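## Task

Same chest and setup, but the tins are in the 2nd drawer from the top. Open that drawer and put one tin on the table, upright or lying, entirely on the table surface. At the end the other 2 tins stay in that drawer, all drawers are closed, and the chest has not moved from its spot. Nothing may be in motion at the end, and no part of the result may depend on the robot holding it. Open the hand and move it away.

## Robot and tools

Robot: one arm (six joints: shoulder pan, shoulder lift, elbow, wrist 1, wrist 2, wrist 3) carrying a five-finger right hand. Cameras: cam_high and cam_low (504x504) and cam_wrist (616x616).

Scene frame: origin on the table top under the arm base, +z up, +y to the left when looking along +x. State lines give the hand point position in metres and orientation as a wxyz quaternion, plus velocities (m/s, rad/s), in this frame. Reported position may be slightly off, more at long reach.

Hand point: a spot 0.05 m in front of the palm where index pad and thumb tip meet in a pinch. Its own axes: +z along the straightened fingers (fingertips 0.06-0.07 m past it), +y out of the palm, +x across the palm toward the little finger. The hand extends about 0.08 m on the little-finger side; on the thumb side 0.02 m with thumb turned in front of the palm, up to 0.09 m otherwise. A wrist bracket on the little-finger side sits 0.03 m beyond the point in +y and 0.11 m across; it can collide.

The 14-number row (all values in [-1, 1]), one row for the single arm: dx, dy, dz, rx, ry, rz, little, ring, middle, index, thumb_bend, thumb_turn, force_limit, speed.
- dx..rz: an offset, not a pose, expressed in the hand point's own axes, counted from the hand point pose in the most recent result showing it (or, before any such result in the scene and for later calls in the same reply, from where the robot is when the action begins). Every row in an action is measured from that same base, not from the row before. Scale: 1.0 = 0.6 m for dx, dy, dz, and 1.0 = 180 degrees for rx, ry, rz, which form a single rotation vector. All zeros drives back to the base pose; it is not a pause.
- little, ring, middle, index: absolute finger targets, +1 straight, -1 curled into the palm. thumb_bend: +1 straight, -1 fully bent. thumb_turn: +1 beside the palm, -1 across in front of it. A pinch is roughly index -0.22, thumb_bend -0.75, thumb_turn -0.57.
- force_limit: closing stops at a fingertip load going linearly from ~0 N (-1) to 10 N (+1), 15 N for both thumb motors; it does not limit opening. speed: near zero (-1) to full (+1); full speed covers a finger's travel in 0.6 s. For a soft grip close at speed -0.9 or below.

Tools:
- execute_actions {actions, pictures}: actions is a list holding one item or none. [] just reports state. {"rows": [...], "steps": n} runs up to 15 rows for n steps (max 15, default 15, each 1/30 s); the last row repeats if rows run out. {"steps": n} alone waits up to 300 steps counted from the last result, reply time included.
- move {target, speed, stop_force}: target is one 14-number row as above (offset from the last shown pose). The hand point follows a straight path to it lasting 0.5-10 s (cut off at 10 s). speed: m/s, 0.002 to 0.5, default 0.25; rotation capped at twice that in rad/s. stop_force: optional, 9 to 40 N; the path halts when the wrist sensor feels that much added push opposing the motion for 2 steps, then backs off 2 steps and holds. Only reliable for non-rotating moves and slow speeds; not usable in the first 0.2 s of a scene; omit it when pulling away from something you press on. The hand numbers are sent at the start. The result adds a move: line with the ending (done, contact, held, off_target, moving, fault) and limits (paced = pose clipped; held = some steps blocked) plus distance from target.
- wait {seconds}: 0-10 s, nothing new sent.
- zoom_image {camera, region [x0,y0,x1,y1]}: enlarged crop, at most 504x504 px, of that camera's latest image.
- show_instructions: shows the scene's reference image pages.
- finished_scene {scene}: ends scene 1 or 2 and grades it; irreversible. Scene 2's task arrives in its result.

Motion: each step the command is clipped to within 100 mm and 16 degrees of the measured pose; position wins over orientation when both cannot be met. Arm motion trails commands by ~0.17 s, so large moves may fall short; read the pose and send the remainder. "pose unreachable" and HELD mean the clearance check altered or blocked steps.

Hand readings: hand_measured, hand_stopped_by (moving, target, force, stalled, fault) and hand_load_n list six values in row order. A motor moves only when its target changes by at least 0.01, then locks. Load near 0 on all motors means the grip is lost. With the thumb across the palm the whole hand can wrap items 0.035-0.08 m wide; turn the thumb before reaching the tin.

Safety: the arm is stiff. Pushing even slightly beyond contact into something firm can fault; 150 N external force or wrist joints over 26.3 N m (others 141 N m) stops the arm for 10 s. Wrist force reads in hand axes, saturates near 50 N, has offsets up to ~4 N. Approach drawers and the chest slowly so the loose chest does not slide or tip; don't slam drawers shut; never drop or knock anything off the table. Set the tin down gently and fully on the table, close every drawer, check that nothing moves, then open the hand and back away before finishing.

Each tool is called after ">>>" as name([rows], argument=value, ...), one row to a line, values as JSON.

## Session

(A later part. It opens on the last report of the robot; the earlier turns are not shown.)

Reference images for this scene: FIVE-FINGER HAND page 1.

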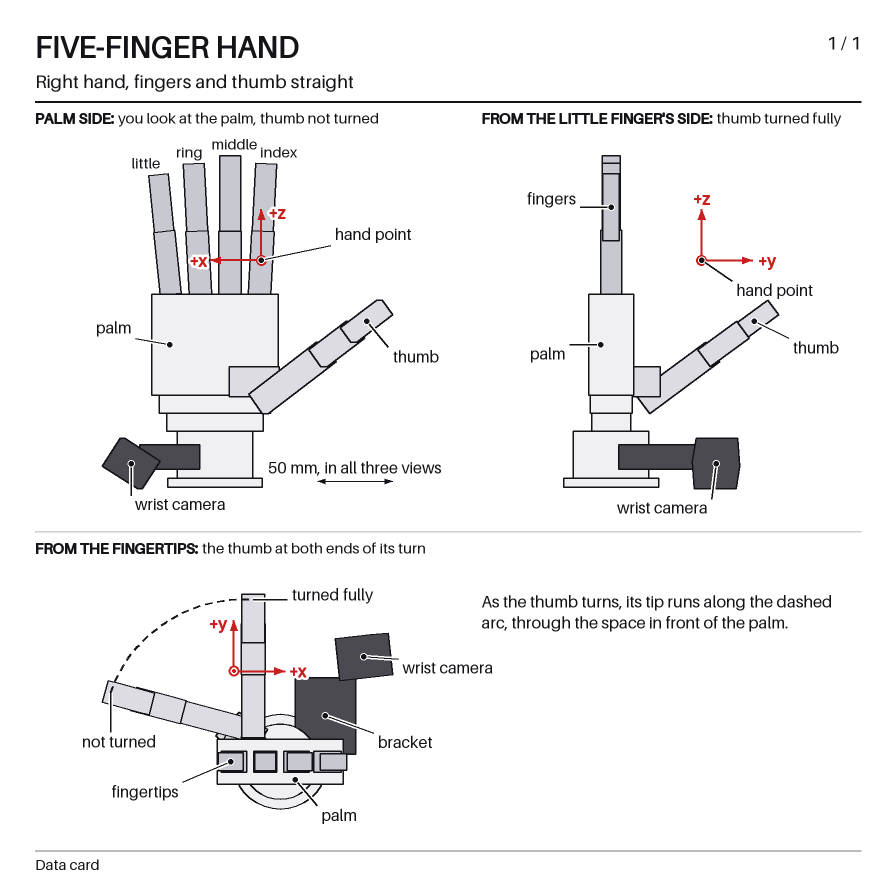

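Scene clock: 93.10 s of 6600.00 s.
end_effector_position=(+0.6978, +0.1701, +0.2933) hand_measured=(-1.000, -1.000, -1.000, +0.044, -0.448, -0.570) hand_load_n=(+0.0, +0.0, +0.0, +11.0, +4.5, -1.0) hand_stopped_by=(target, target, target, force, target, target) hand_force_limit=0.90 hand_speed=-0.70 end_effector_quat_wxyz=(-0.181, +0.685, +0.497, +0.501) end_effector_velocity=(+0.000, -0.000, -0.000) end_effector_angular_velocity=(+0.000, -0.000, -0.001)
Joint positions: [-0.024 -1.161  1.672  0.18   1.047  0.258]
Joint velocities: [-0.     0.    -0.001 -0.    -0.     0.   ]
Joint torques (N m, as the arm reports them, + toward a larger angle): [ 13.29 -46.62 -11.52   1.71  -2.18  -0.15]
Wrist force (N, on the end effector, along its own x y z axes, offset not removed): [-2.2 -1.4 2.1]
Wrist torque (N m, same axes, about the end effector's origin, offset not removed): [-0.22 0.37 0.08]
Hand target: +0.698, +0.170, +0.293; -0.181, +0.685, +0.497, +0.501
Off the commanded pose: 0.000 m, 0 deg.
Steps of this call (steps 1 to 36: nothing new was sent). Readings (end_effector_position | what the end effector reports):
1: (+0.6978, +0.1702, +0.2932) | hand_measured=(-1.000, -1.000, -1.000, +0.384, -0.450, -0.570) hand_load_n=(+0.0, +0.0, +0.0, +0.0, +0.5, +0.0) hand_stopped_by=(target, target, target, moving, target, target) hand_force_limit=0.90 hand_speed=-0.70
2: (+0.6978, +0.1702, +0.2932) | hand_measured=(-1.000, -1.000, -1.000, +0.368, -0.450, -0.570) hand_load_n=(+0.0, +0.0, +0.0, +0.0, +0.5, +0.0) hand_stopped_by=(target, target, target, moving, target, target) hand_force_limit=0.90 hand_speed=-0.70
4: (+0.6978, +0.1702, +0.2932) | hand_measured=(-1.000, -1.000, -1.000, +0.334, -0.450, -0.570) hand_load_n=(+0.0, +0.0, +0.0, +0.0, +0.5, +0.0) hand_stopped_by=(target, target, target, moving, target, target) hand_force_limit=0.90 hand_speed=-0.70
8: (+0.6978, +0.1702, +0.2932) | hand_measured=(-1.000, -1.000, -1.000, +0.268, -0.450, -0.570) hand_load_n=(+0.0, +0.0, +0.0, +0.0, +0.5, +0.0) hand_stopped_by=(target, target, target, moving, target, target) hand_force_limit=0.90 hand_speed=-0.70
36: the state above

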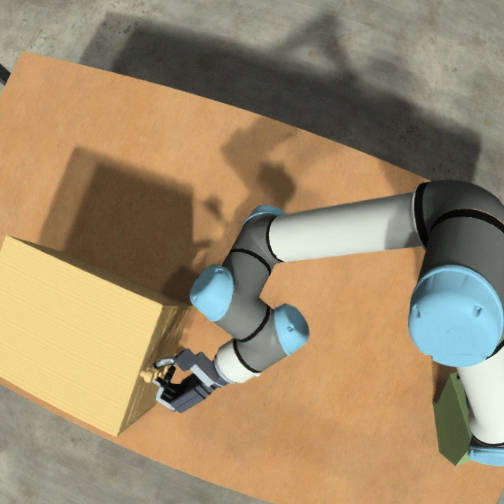

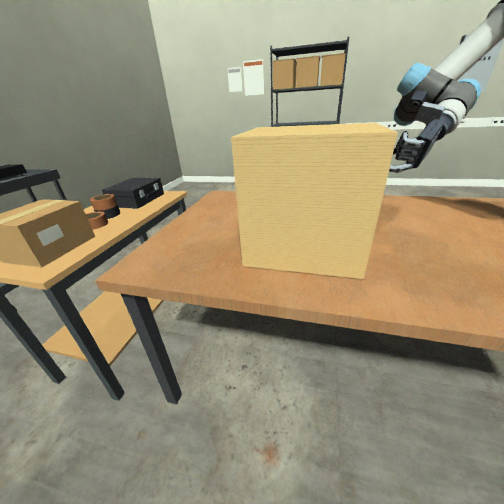

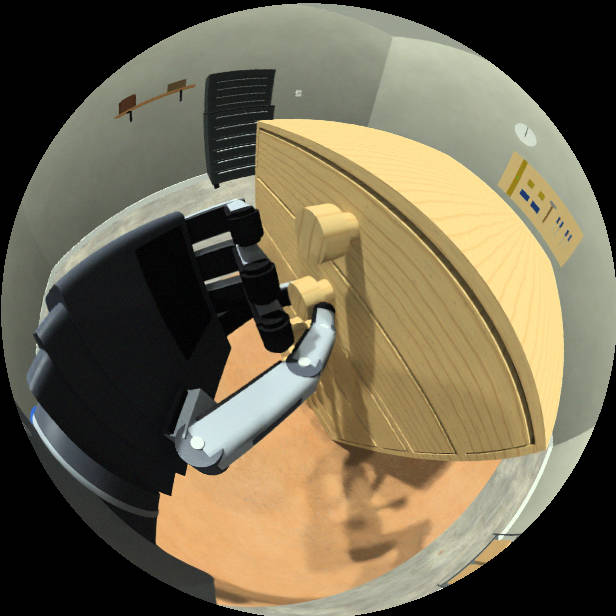

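>>> move(target=[0.0002,-0.0866,-0.0503,0,0,0,-1,-1,-1,-0.15,-0.45,-0.57,0.9,-0.7], speed=0.025, stop_force=18)

Scene clock: 97.33 s of 6600.00 s.
end_effector_position=(+0.6380, +0.1706, +0.2933) hand_measured=(-1.000, -1.000, -1.000, +0.044, -0.448, -0.570) hand_load_n=(+0.0, +0.0, +0.0, +11.0, +5.0, -1.0) hand_stopped_by=(target, target, target, force, target, target) hand_force_limit=0.90 hand_speed=-0.70 end_effector_quat_wxyz=(-0.181, +0.685, +0.497, +0.501) end_effector_velocity=(-0.003, +0.001, -0.000) end_effector_angular_velocity=(-0.000, -0.001, +0.001)
Joint positions: [-0.033 -1.256  1.864  0.086  1.04   0.251]
Joint velocities: [ 0.    -0.003  0.008 -0.004 -0.    -0.001]
Joint torques (N m, as the arm reports them, + toward a larger angle): [  5.92 -43.77   4.86  -1.28  -4.32  -1.81]
Wrist force (N, on the end effector, along its own x y z axes, offset not removed): [-1.7 0.8 4.0]
Wrist torque (N m, same axes, about the end effector's origin, offset not removed): [-0.14 0.09 0.17]
Hand target: +0.638, +0.171, +0.293; -0.181, +0.685, +0.497, +0.501
Off the commanded pose: 0.000 m, 0 deg.
move: done

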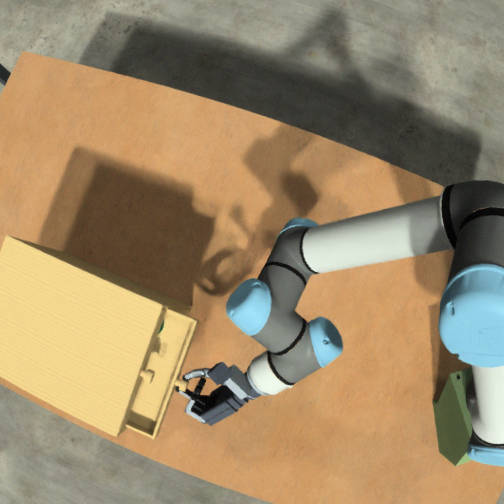

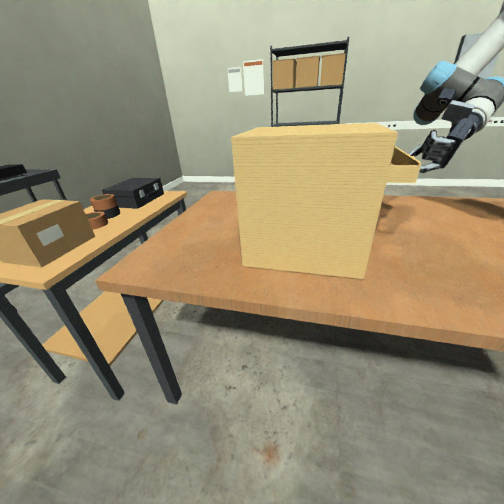

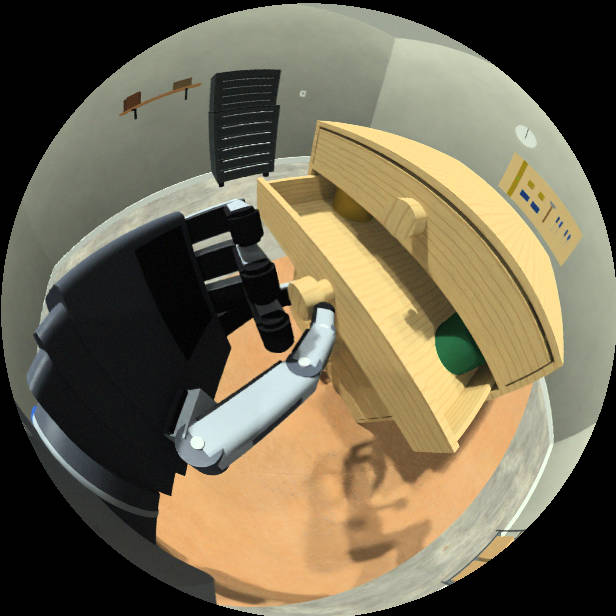

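>>> move(target=[0.0003,-0.1588,-0.0922,0,0,0,-1,-1,-1,-0.15,-0.45,-0.57,0.9,-0.7], speed=0.035, stop_force=18)

>>> zoom_image(camera="cam_high", region=[110,290,290,470])

Scene clock: 103.37 s of 6600.00 s.
end_effector_position=(+0.5281, +0.1714, +0.2934) hand_measured=(-1.000, -1.000, -1.000, +0.044, -0.448, -0.570) hand_load_n=(+0.0, +0.0, +0.0, +11.0, +5.0, -1.0) hand_stopped_by=(target, target, target, force, target, target) hand_force_limit=0.90 hand_speed=-0.70 end_effector_quat_wxyz=(-0.181, +0.685, +0.497, +0.501) end_effector_velocity=(-0.003, +0.000, -0.000) end_effector_angular_velocity=(+0.001, +0.001, +0.001)
Joint positions: [-0.059 -1.418  2.189 -0.066  1.02   0.231]
Joint velocities: [-0.001 -0.004  0.009 -0.004 -0.001 -0.   ]
Joint torques (N m, as the arm reports them, + toward a larger angle): [  2.86 -34.83   7.62  -0.87  -4.4   -1.84]
Wrist force (N, on the end effector, along its own x y z axes, offset not removed): [-1.4 2.1 -1.4]
Wrist torque (N m, same axes, about the end effector's origin, offset not removed): [0.38 0.26 0.30]
Hand target: +0.528, +0.171, +0.293; -0.181, +0.685, +0.497, +0.501
Off the commanded pose: 0.000 m, 0 deg.
move: done

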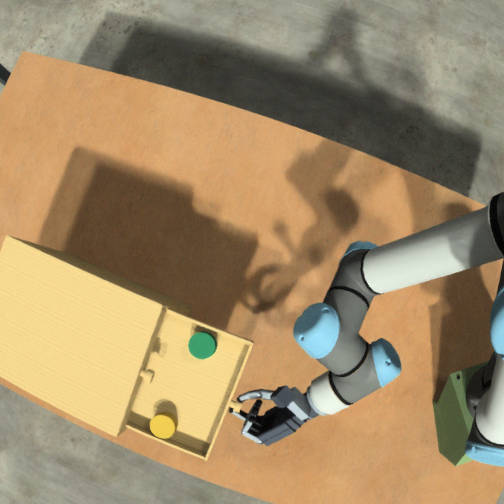

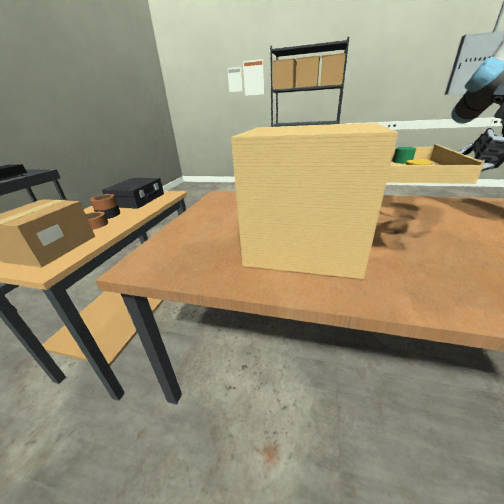

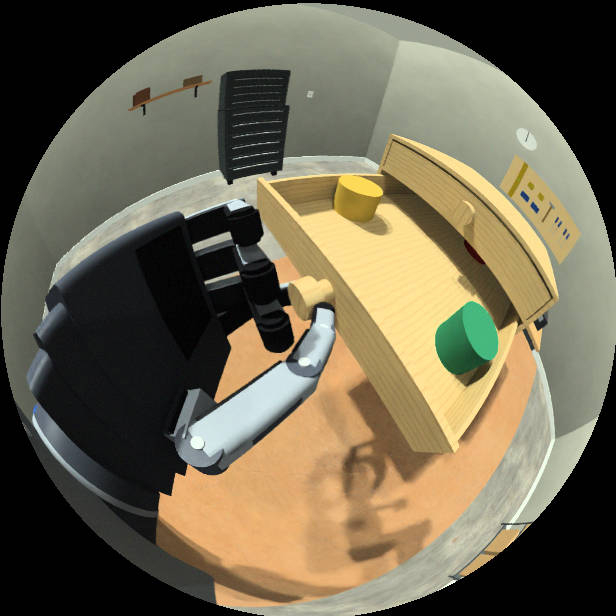

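Region (110, 290, 290, 470) of cam_high's 504x504 image, scaled by 2.800, with more detail than that image has.

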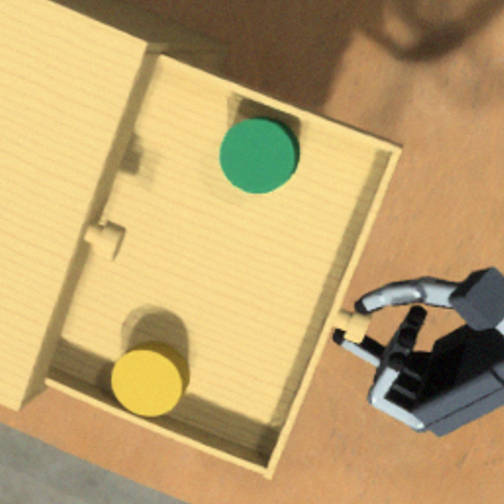

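>>> move(target=[0.0001,-0.0577,-0.0335,0,0,0,-1,-1,-1,-0.15,-0.45,-0.57,0.9,-0.7], speed=0.035, stop_force=18)

>>> execute_actions([
  {"rows":[[0,0,0,0,0,0,-1,-1,-1,0.6,-0.45,-0.57,0.9,0.3]],"steps":8},
  {"rows":[[0,0,0,0,0,0,-1,-1,-1,0.6,-0.45,-0.57,0.9,0.3]],"steps":1},
], pictures=false)

Scene clock: 111.87 s of 6600.00 s.
end_effector_position=(+0.4883, +0.1717, +0.2935) hand_measured=(-1.000, -1.000, -1.000, +0.044, -0.448, -0.570) hand_load_n=(+0.0, +0.0, +0.0, +11.0, +5.0, -1.0) hand_stopped_by=(target, target, target, force, target, target) hand_force_limit=0.90 hand_speed=-0.70 end_effector_quat_wxyz=(-0.181, +0.685, +0.497, +0.501) end_effector_velocity=(-0.003, +0.000, -0.000) end_effector_angular_velocity=(+0.000, +0.001, +0.001)
Joint positions: [-0.074 -1.474  2.3   -0.116  1.008  0.22 ]
Joint velocities: [-0.001 -0.004  0.008 -0.003 -0.001 -0.001]
Joint torques (N m, as the arm reports them, + toward a larger angle): [ -0.13 -33.93   8.08  -0.74  -4.41  -1.74]
Wrist force (N, on the end effector, along its own x y z axes, offset not removed): [-0.6 1.7 3.4]
Wrist torque (N m, same axes, about the end effector's origin, offset not removed): [-0.03 0.08 0.30]
Hand target: +0.488, +0.172, +0.293; -0.181, +0.685, +0.497, +0.501
Off the commanded pose: 0.000 m, 0 deg.
After step 90, 4.00 s passed at rest.
move: done

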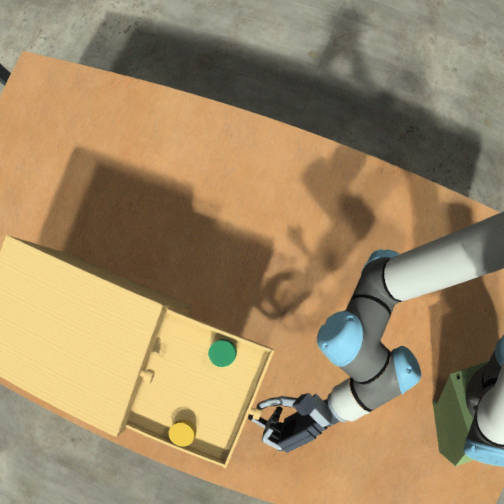

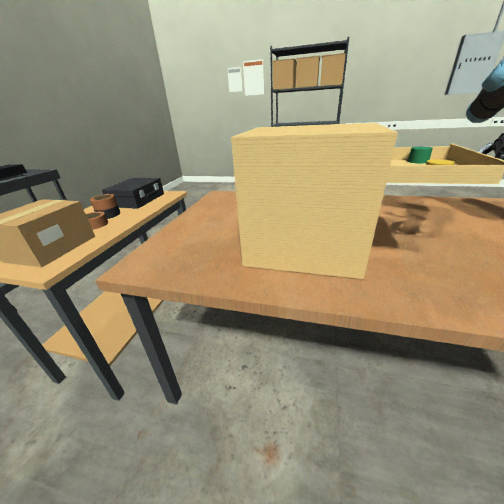

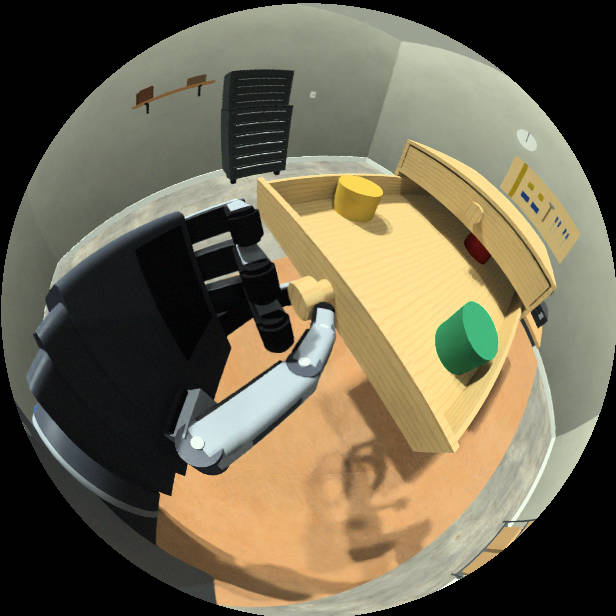

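>>> execute_actions([
  {"rows":[[0,0,0,0,0,0,-1,-1,-1,0.6,-0.45,-0.57,0.9,0.3]],"steps":10},
], pictures=false)

>>> move(target=[-0.0017,-0.056,-0.0363,0,0,0,-1,-1,-1,0.6,-0.45,-0.57,0.9,0.3], speed=0.06)

>>> zoom_image(camera="cam_high", region=[130,310,310,490])

>>> zoom_image(camera="cam_low", region=[380,100,504,224])

Scene clock: 114.10 s of 6600.00 s.
end_effector_position=(+0.4883, +0.1716, +0.2936) hand_measured=(-1.000, -1.000, -1.000, +0.540, -0.450, -0.570) hand_load_n=(+0.0, +0.0, +0.0, +0.5, +0.0, +0.0) hand_stopped_by=(target, target, target, moving, target, target) hand_force_limit=0.90 hand_speed=0.30 end_effector_quat_wxyz=(-0.181, +0.685, +0.497, +0.502) end_effector_velocity=(+0.001, +0.000, +0.000) end_effector_angular_velocity=(+0.000, -0.001, +0.001)
Joint positions: [-0.074 -1.474  2.3   -0.116  1.008  0.22 ]
Joint velocities: [ 0.001  0.001 -0.002  0.001  0.    -0.   ]
Joint torques (N m, as the arm reports them, + toward a larger angle): [ 13.65 -10.91 -20.17   3.22  -0.62   1.57]
Wrist force (N, on the end effector, along its own x y z axes, offset not removed): [-2.2 0.2 1.4]
Wrist torque (N m, same axes, about the end effector's origin, offset not removed): [-0.04 0.69 0.07]
Hand target: +0.488, +0.172, +0.293; -0.181, +0.685, +0.497, +0.501
Off the commanded pose: 0.000 m, 0 deg.
Steps of this call (steps 1 to 57: nothing new was sent; steps 58 to 67: all 10 steps of this action). Readings (end_effector_position | what the end effector reports):
58: (+0.4880, +0.1717, +0.2935) | hand_measured=(-1.000, -1.000, -1.000, +0.044, -0.448, -0.570) hand_load_n=(+0.0, +0.0, +0.0, +11.0, +5.0, -1.0) hand_stopped_by=(target, target, target, moving, target, target) hand_force_limit=0.90 hand_speed=0.30
59: (+0.4880, +0.1717, +0.2935) | hand_measured=(-1.000, -1.000, -1.000, +0.044, -0.448, -0.570) hand_load_n=(+0.0, +0.0, +0.0, +11.0, +5.0, -1.0) hand_stopped_by=(target, target, target, moving, target, target) hand_force_limit=0.90 hand_speed=0.30
61: (+0.4881, +0.1717, +0.2935) | hand_measured=(-1.000, -1.000, -1.000, +0.108, -0.450, -0.570) hand_load_n=(+0.0, +0.0, +0.0, +0.5, +0.0, +0.0) hand_stopped_by=(target, target, target, moving, target, target) hand_force_limit=0.90 hand_speed=0.30
65: (+0.4883, +0.1716, +0.2936) | hand_measured=(-1.000, -1.000, -1.000, +0.396, -0.450, -0.570) hand_load_n=(+0.0, +0.0, +0.0, +0.5, +0.0, +0.0) hand_stopped_by=(target, target, target, moving, target, target) hand_force_limit=0.90 hand_speed=0.30
67: the state above

Scene clock: 115.43 s of 6600.00 s.
end_effector_position=(+0.4486, +0.1697, +0.2935) hand_measured=(-1.000, -1.000, -1.000, +0.600, -0.450, -0.570) hand_load_n=(+0.0, +0.0, +0.0, +0.0, +0.0, +0.0) hand_stopped_by=(target, target, target, target, target, target) hand_force_limit=0.90 hand_speed=0.30 end_effector_quat_wxyz=(-0.181, +0.685, +0.497, +0.501) end_effector_velocity=(-0.002, -0.000, +0.000) end_effector_angular_velocity=(-0.000, -0.002, -0.000)
Joint positions: [-0.105 -1.534  2.412 -0.154  0.985  0.196]
Joint velocities: [-0.003 -0.004  0.006 -0.002 -0.003 -0.003]
Joint torques (N m, as the arm reports them, + toward a larger angle): [ -0.24 -30.58  10.36  -0.85  -3.97  -1.81]
Wrist force (N, on the end effector, along its own x y z axes, offset not removed): [0.8 0.2 1.7]
Wrist torque (N m, same axes, about the end effector's origin, offset not removed): [-0.13 0.22 0.29]
Hand target: +0.448, +0.170, +0.294; -0.181, +0.685, +0.497, +0.501
Off the commanded pose: 0.000 m, 0 deg.
move: done

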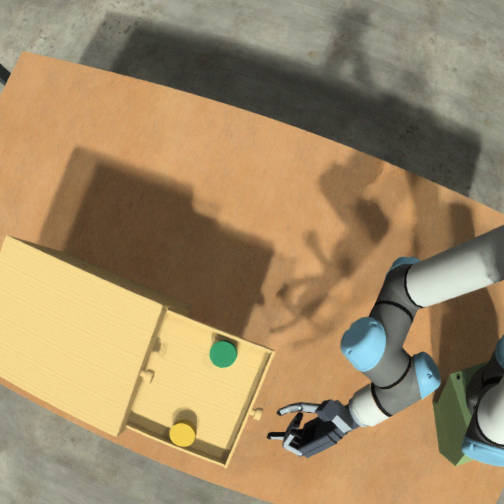

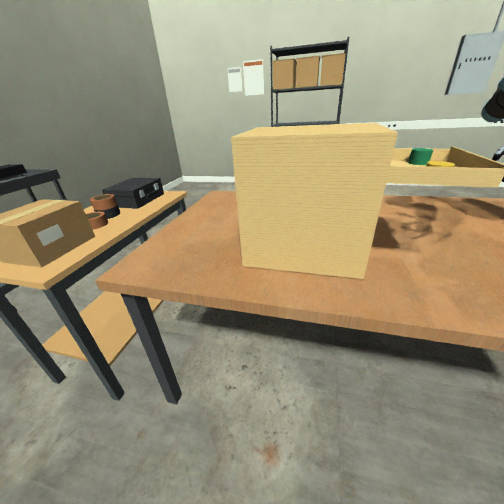

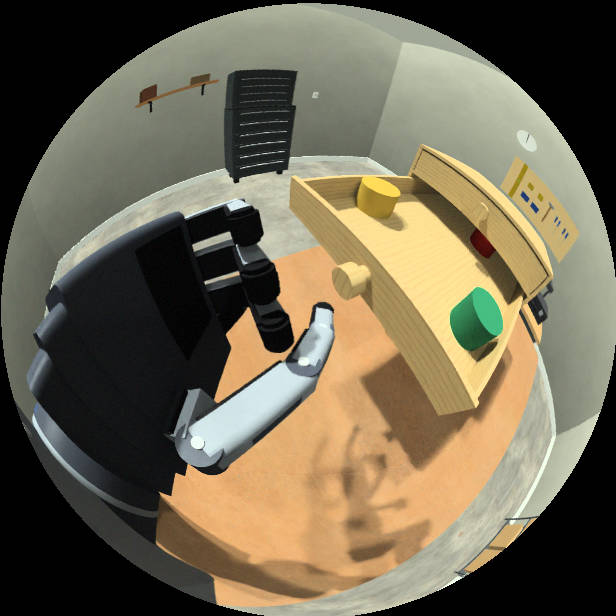

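Region (130, 310, 310, 490) of cam_high's 504x504 image, scaled by 2.800, with more detail than that image has.

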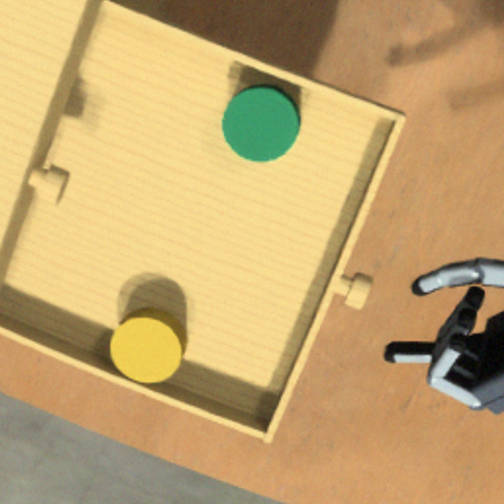

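Region (380, 100, 504, 224) of cam_low's 504x504 image, scaled by 4.065, with more detail than that image has.

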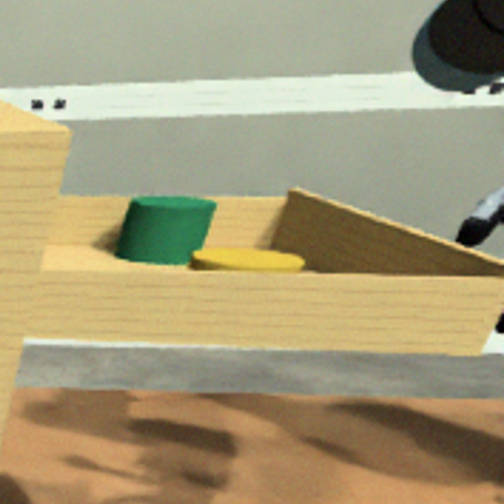

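>>> move(target=[0.159,0.046,-0.079,0,0,0,-1,-1,0.4,0.4,0.2,-0.75,-0.2,0.3], speed=0.2)

>>> move(target=[0.0727,0.148,0.2445,-0.4206,0.2038,0.7232,-1,-1,0.4,0.4,0.2,-0.75,-0.2,0.3], speed=0.3)

Scene clock: 127.43 s of 6600.00 s.
end_effector_position=(+0.4486, +0.1697, +0.4033) hand_measured=(-1.000, -1.000, +0.400, +0.400, +0.200, -0.750) hand_load_n=(+0.0, +0.0, +0.0, +0.0, +0.0, +0.0) hand_stopped_by=(target, target, target, target, target, target) hand_force_limit=-0.20 hand_speed=0.30 end_effector_quat_wxyz=(-0.181, +0.685, +0.497, +0.502) end_effector_velocity=(+0.001, -0.000, +0.004) end_effector_angular_velocity=(-0.002, +0.000, -0.001)
Joint positions: [ 0.149 -1.749  2.277  0.11   1.183  0.376]
Joint velocities: [ 0.011 -0.002 -0.009  0.008  0.011  0.006]
Joint torques (N m, as the arm reports them, + toward a larger angle): [ 21.3  -24.36 -27.48   2.49   1.57   1.3 ]
Wrist force (N, on the end effector, along its own x y z axes, offset not removed): [2.1 0.8 -1.4]
Wrist torque (N m, same axes, about the end effector's origin, offset not removed): [0.26 -0.04 0.42]
Hand target: +0.449, +0.170, +0.404; -0.181, +0.685, +0.497, +0.501
Off the commanded pose: 0.000 m, 0 deg.
After step 90, 7.87 s passed at rest.
move: done

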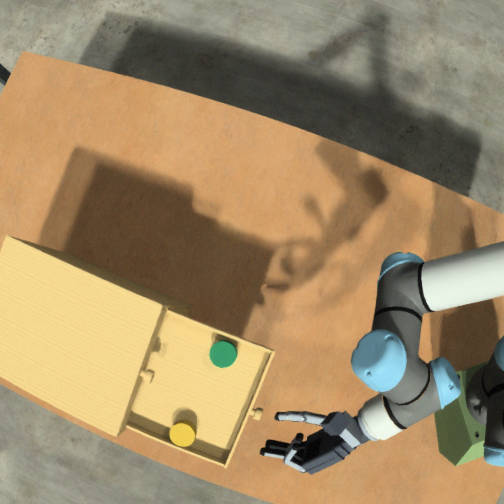

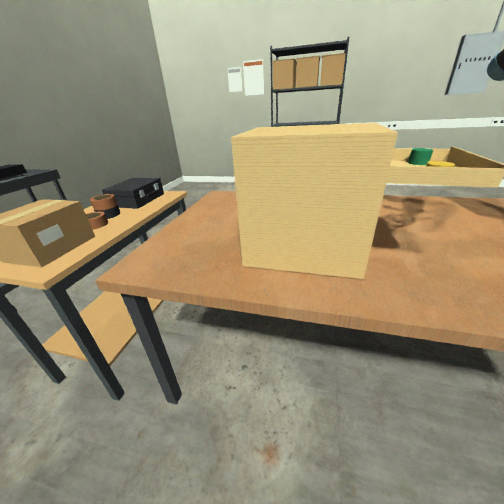

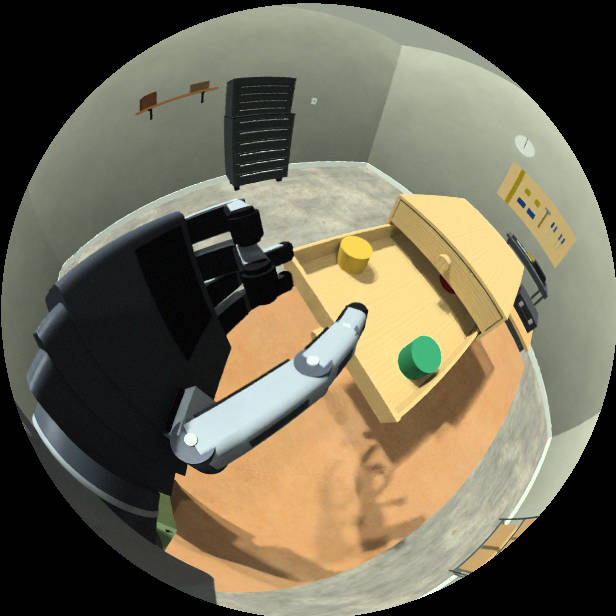

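Scene clock: 132.63 s of 6600.00 s.
end_effector_position=(+0.5997, +0.2615, +0.4003) hand_measured=(-1.000, -1.000, +0.400, +0.400, +0.200, -0.750) hand_load_n=(+0.0, +0.0, +0.0, +0.0, +0.0, +0.0) hand_stopped_by=(target, target, target, target, target, target) hand_force_limit=-0.20 hand_speed=0.30 end_effector_quat_wxyz=(+0.239, -0.526, +0.734, -0.356) end_effector_velocity=(+0.000, -0.000, -0.000) end_effector_angular_velocity=(+0.007, +0.014, -0.006)
Joint positions: [ 0.661 -1.01   1.348  0.162  2.72   3.24 ]
Joint velocities: [-0.002  0.011 -0.022  0.048 -0.001  0.039]
Joint torques (N m, as the arm reports them, + toward a larger angle): [  8.87 -20.75 -31.39   2.5   -2.73   1.78]
Wrist force (N, on the end effector, along its own x y z axes, offset not removed): [-0.6 -0.2 -2.3]
Wrist torque (N m, same axes, about the end effector's origin, offset not removed): [0.15 0.45 0.20]
Hand target: +0.600, +0.262, +0.400; +0.239, -0.526, +0.735, -0.355
Off the commanded pose: 0.000 m, 0 deg.
move: done

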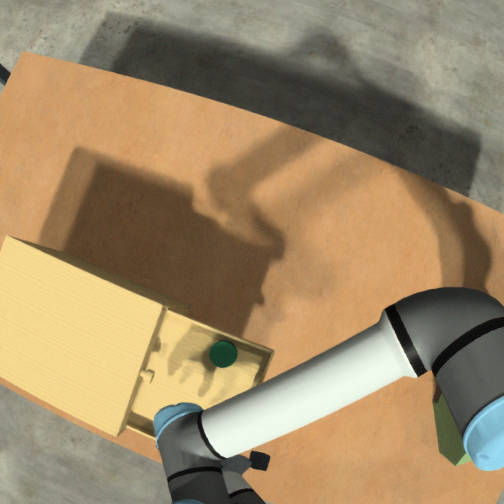

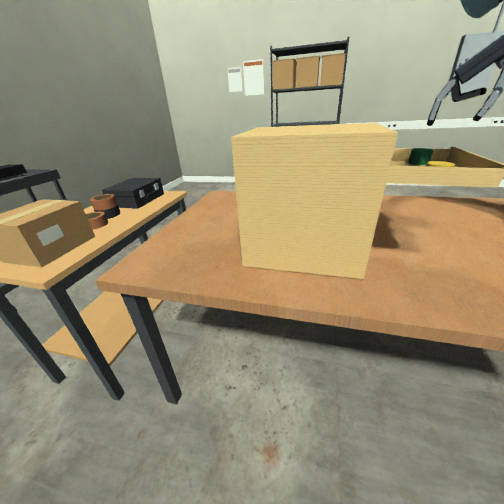

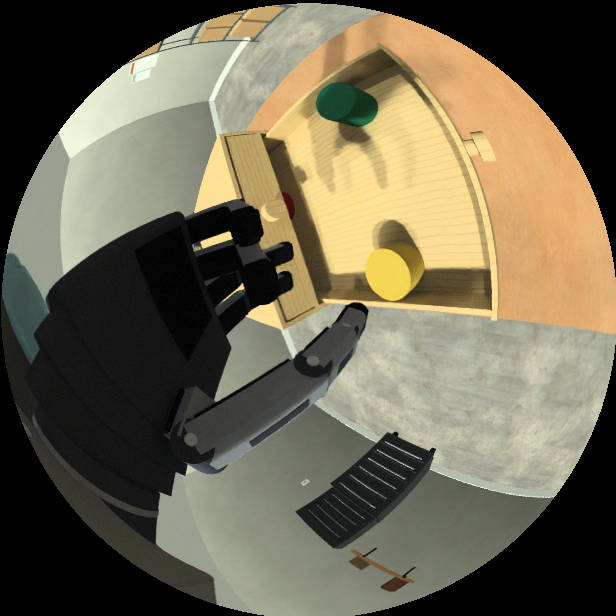

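>>> move(target=[-0.0101,0.0427,0.0656,0.004,-0.1308,-0.1074,-1,-1,0.4,0.4,0.2,-0.75,-0.2,0.3], speed=0.15)

>>> zoom_image(camera="cam_low", region=[390,90,504,204])

>>> zoom_image(camera="cam_wrist", region=[220,150,460,390])

Scene clock: 141.67 s of 6600.00 s.
end_effector_position=(+0.6148, +0.2615, +0.3555) hand_measured=(-1.000, -1.000, +0.400, +0.400, +0.200, -0.750) hand_load_n=(+0.0, +0.0, +0.0, +0.0, +0.0, +0.0) hand_stopped_by=(target, target, target, target, target, target) hand_force_limit=-0.20 hand_speed=0.30 end_effector_quat_wxyz=(-0.324, +0.701, -0.570, +0.281) end_effector_velocity=(+0.001, +0.000, -0.000) end_effector_angular_velocity=(+0.002, -0.002, +0.012)
Joint positions: [ 0.485 -1.14   1.527  0.069  2.157  2.812]
Joint velocities: [-0.005 -0.001 -0.     0.002 -0.015 -0.008]
Joint torques (N m, as the arm reports them, + toward a larger angle): [  7.91 -41.41  -1.91   1.8   -3.11  -1.71]
Wrist force (N, on the end effector, along its own x y z axes, offset not removed): [2.1 3.2 -0.3]
Wrist torque (N m, same axes, about the end effector's origin, offset not removed): [0.41 0.06 0.38]
Hand target: +0.615, +0.262, +0.355; -0.324, +0.701, -0.570, +0.281
Off the commanded pose: 0.000 m, 0 deg.
After step 90, 3.80 s passed at rest.
move: done

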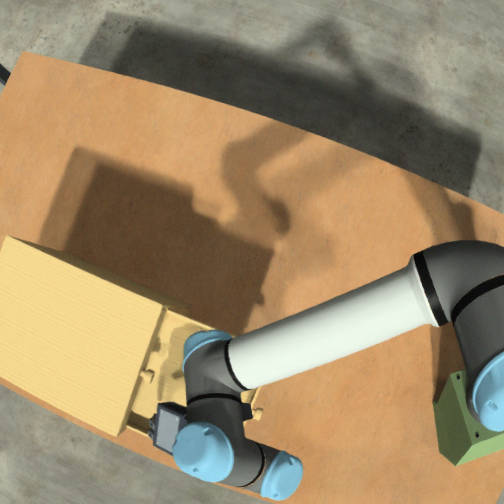

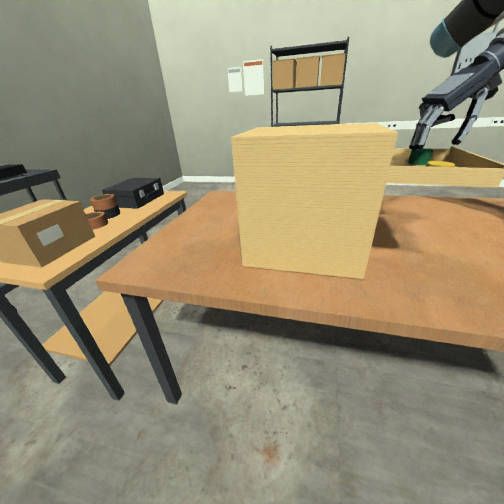

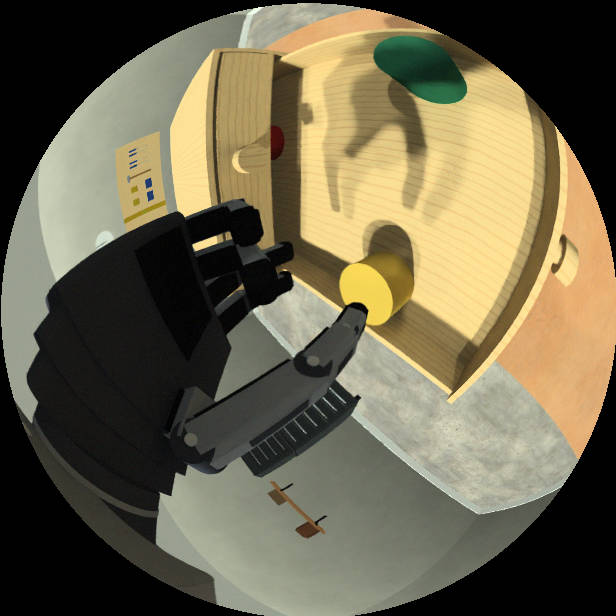

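Region (390, 90, 504, 204) of cam_low's 504x504 image, scaled by 4.421, with more detail than that image has.

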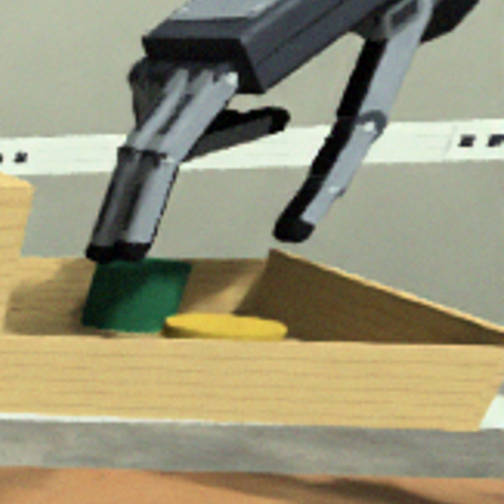

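Region (220, 150, 460, 390) of cam_wrist's 616x616 image, scaled by 2.100, with more detail than that image has.

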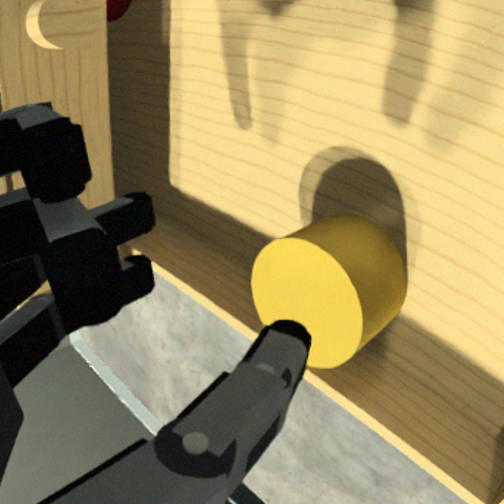

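>>> move(target=[0.0023,0.0262,-0.0055,0,0,0,-1,-1,0.58,0.58,0.5,-0.75,-0.2,0.3], speed=0.05)

>>> zoom_image(camera="cam_low", region=[390,90,504,204])

>>> zoom_image(camera="cam_wrist", region=[220,150,460,390])

Scene clock: 148.37 s of 6600.00 s.
end_effector_position=(+0.6030, +0.2576, +0.3456) hand_measured=(-1.000, -1.000, +0.580, +0.580, +0.500, -0.750) hand_load_n=(+0.0, +0.0, +0.0, +0.0, +0.0, +0.0) hand_stopped_by=(target, target, target, target, target, target) hand_force_limit=-0.20 hand_speed=0.30 end_effector_quat_wxyz=(-0.324, +0.701, -0.570, +0.281) end_effector_velocity=(-0.001, -0.000, -0.001) end_effector_angular_velocity=(+0.000, -0.001, +0.000)
Joint positions: [ 0.478 -1.159  1.583  0.031  2.151  2.809]
Joint velocities: [-0.001 -0.002  0.007 -0.006 -0.001 -0.001]
Joint torques (N m, as the arm reports them, + toward a larger angle): [  6.95 -41.01  -2.45  -1.9   -3.21  -1.58]
Wrist force (N, on the end effector, along its own x y z axes, offset not removed): [1.5 2.7 -1.3]
Wrist torque (N m, same axes, about the end effector's origin, offset not removed): [0.56 0.19 0.33]
Hand target: +0.603, +0.258, +0.345; -0.324, +0.701, -0.570, +0.281
Off the commanded pose: 0.000 m, 0 deg.
After step 90, 2.87 s passed at rest.
move: done

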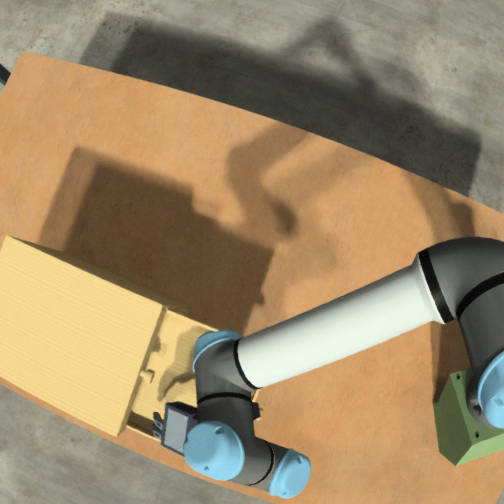

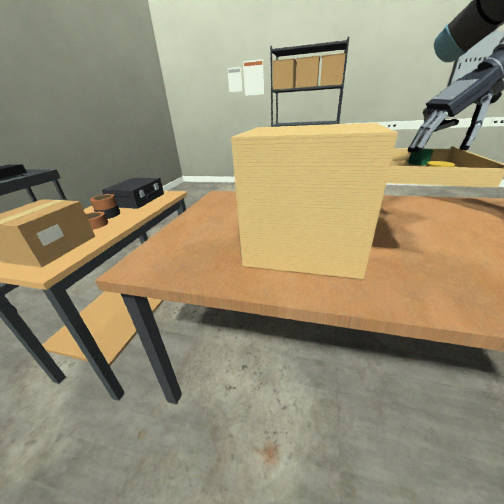

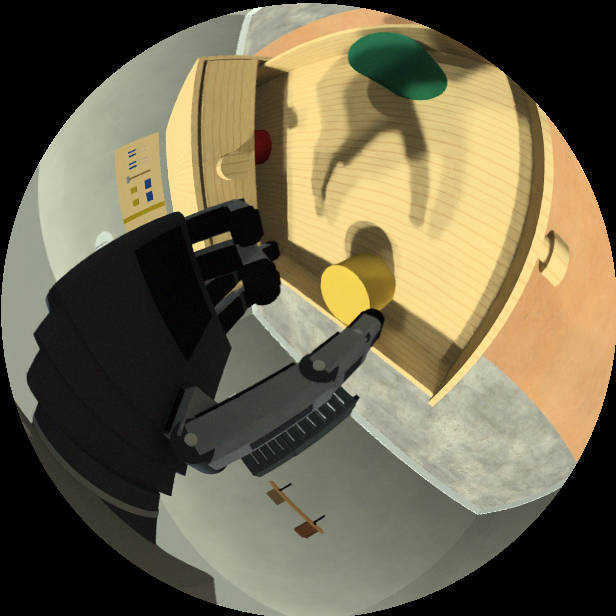

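Region (390, 90, 504, 204) of cam_low's 504x504 image, scaled by 4.421, with more detail than that image has.

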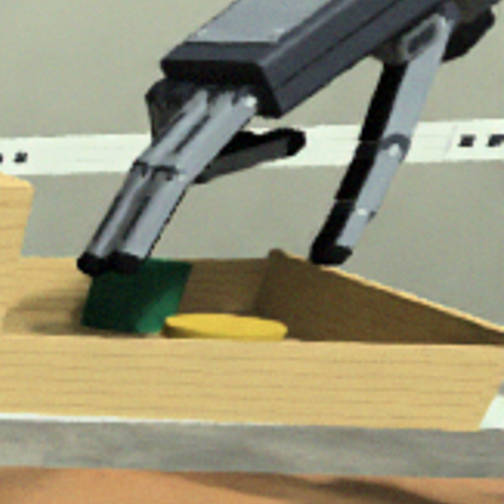

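Region (220, 150, 460, 390) of cam_wrist's 616x616 image, scaled by 2.100, with more detail than that image has.

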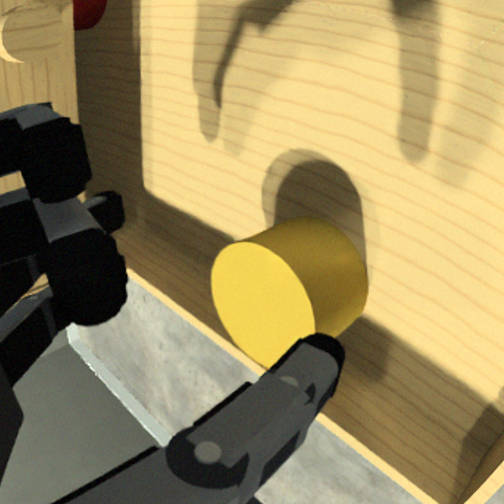

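>>> move(target=[-0.0027,0.0467,0.0298,0,0,0,-1,-1,0.58,0.58,0.5,-0.75,-0.2,0.3], speed=0.03, stop_force=9)

>>> zoom_image(camera="cam_low", region=[390,90,504,204])

>>> zoom_image(camera="cam_wrist", region=[220,150,460,390])

Scene clock: 151.80 s of 6600.00 s.
end_effector_position=(+0.5991, +0.2577, +0.3129) hand_measured=(-1.000, -1.000, +0.580, +0.580, +0.500, -0.750) hand_load_n=(+0.0, +0.0, +0.0, +0.0, +0.0, +0.0) hand_stopped_by=(target, target, target, target, target, target) hand_force_limit=-0.20 hand_speed=0.30 end_effector_quat_wxyz=(-0.324, +0.701, -0.570, +0.281) end_effector_velocity=(-0.001, +0.000, -0.003) end_effector_angular_velocity=(-0.001, +0.001, +0.001)
Joint positions: [ 0.444 -1.144  1.642 -0.052  2.121  2.792]
Joint velocities: [-0.003  0.001  0.006 -0.007 -0.003 -0.002]
Joint torques (N m, as the arm reports them, + toward a larger angle): [  8.1  -19.43  -0.51  -2.32  -3.02  -1.75]
Wrist force (N, on the end effector, along its own x y z axes, offset not removed): [3.0 2.6 -1.4]
Wrist torque (N m, same axes, about the end effector's origin, offset not removed): [0.49 -0.10 0.38]
Hand target: +0.599, +0.258, +0.313; -0.324, +0.701, -0.570, +0.281
Off the commanded pose: 0.000 m, 0 deg.
move: done

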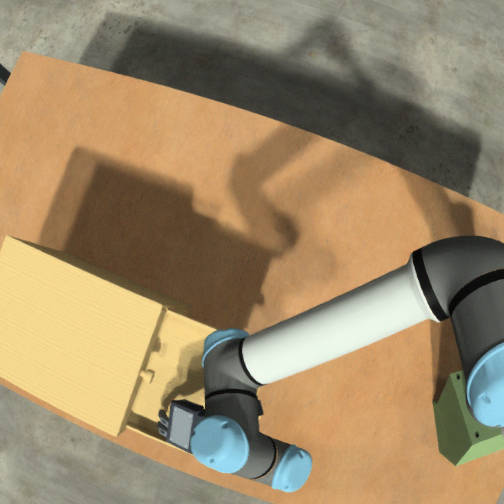

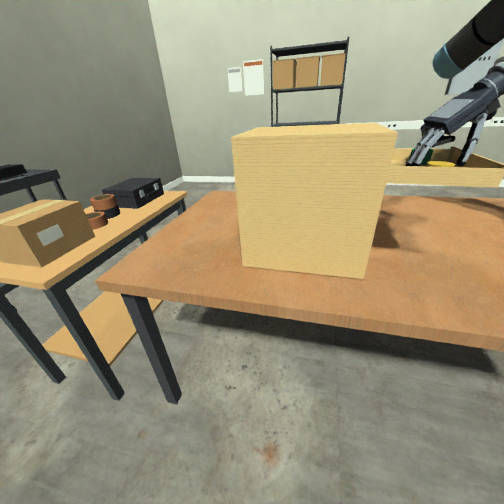

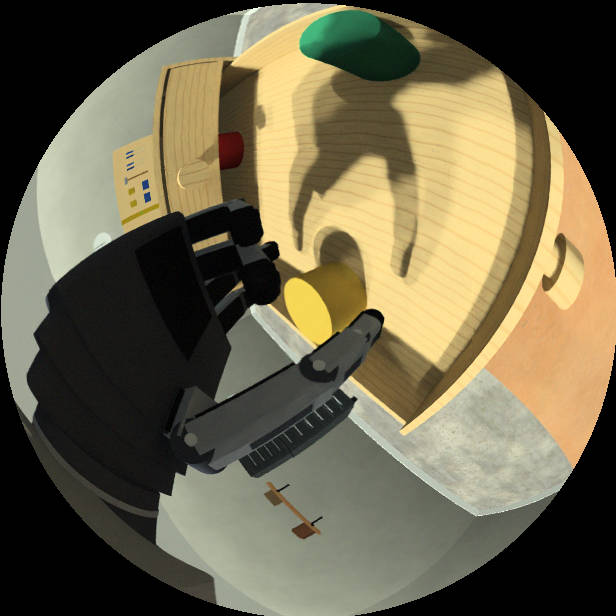

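Region (390, 90, 504, 204) of cam_low's 504x504 image, scaled by 4.421, with more detail than that image has.

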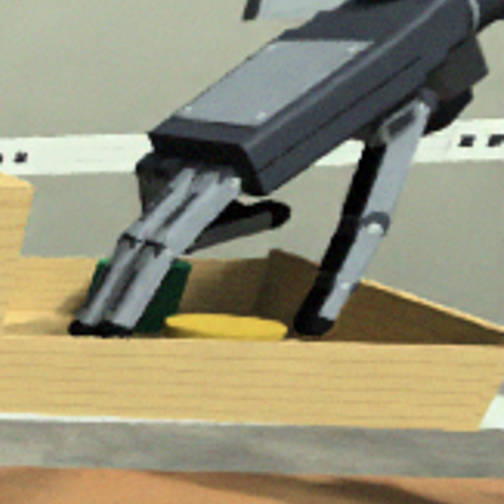

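Region (220, 150, 460, 390) of cam_wrist's 616x616 image, scaled by 2.100, with more detail than that image has.

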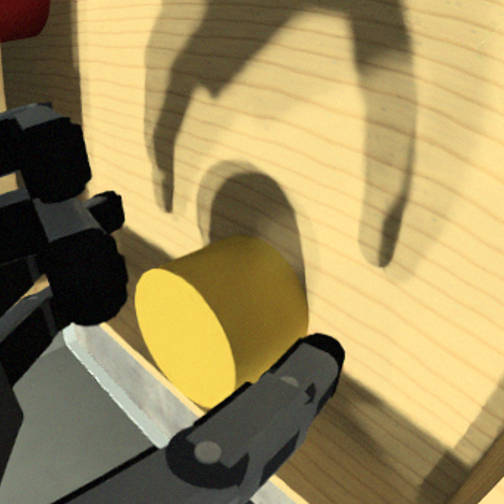

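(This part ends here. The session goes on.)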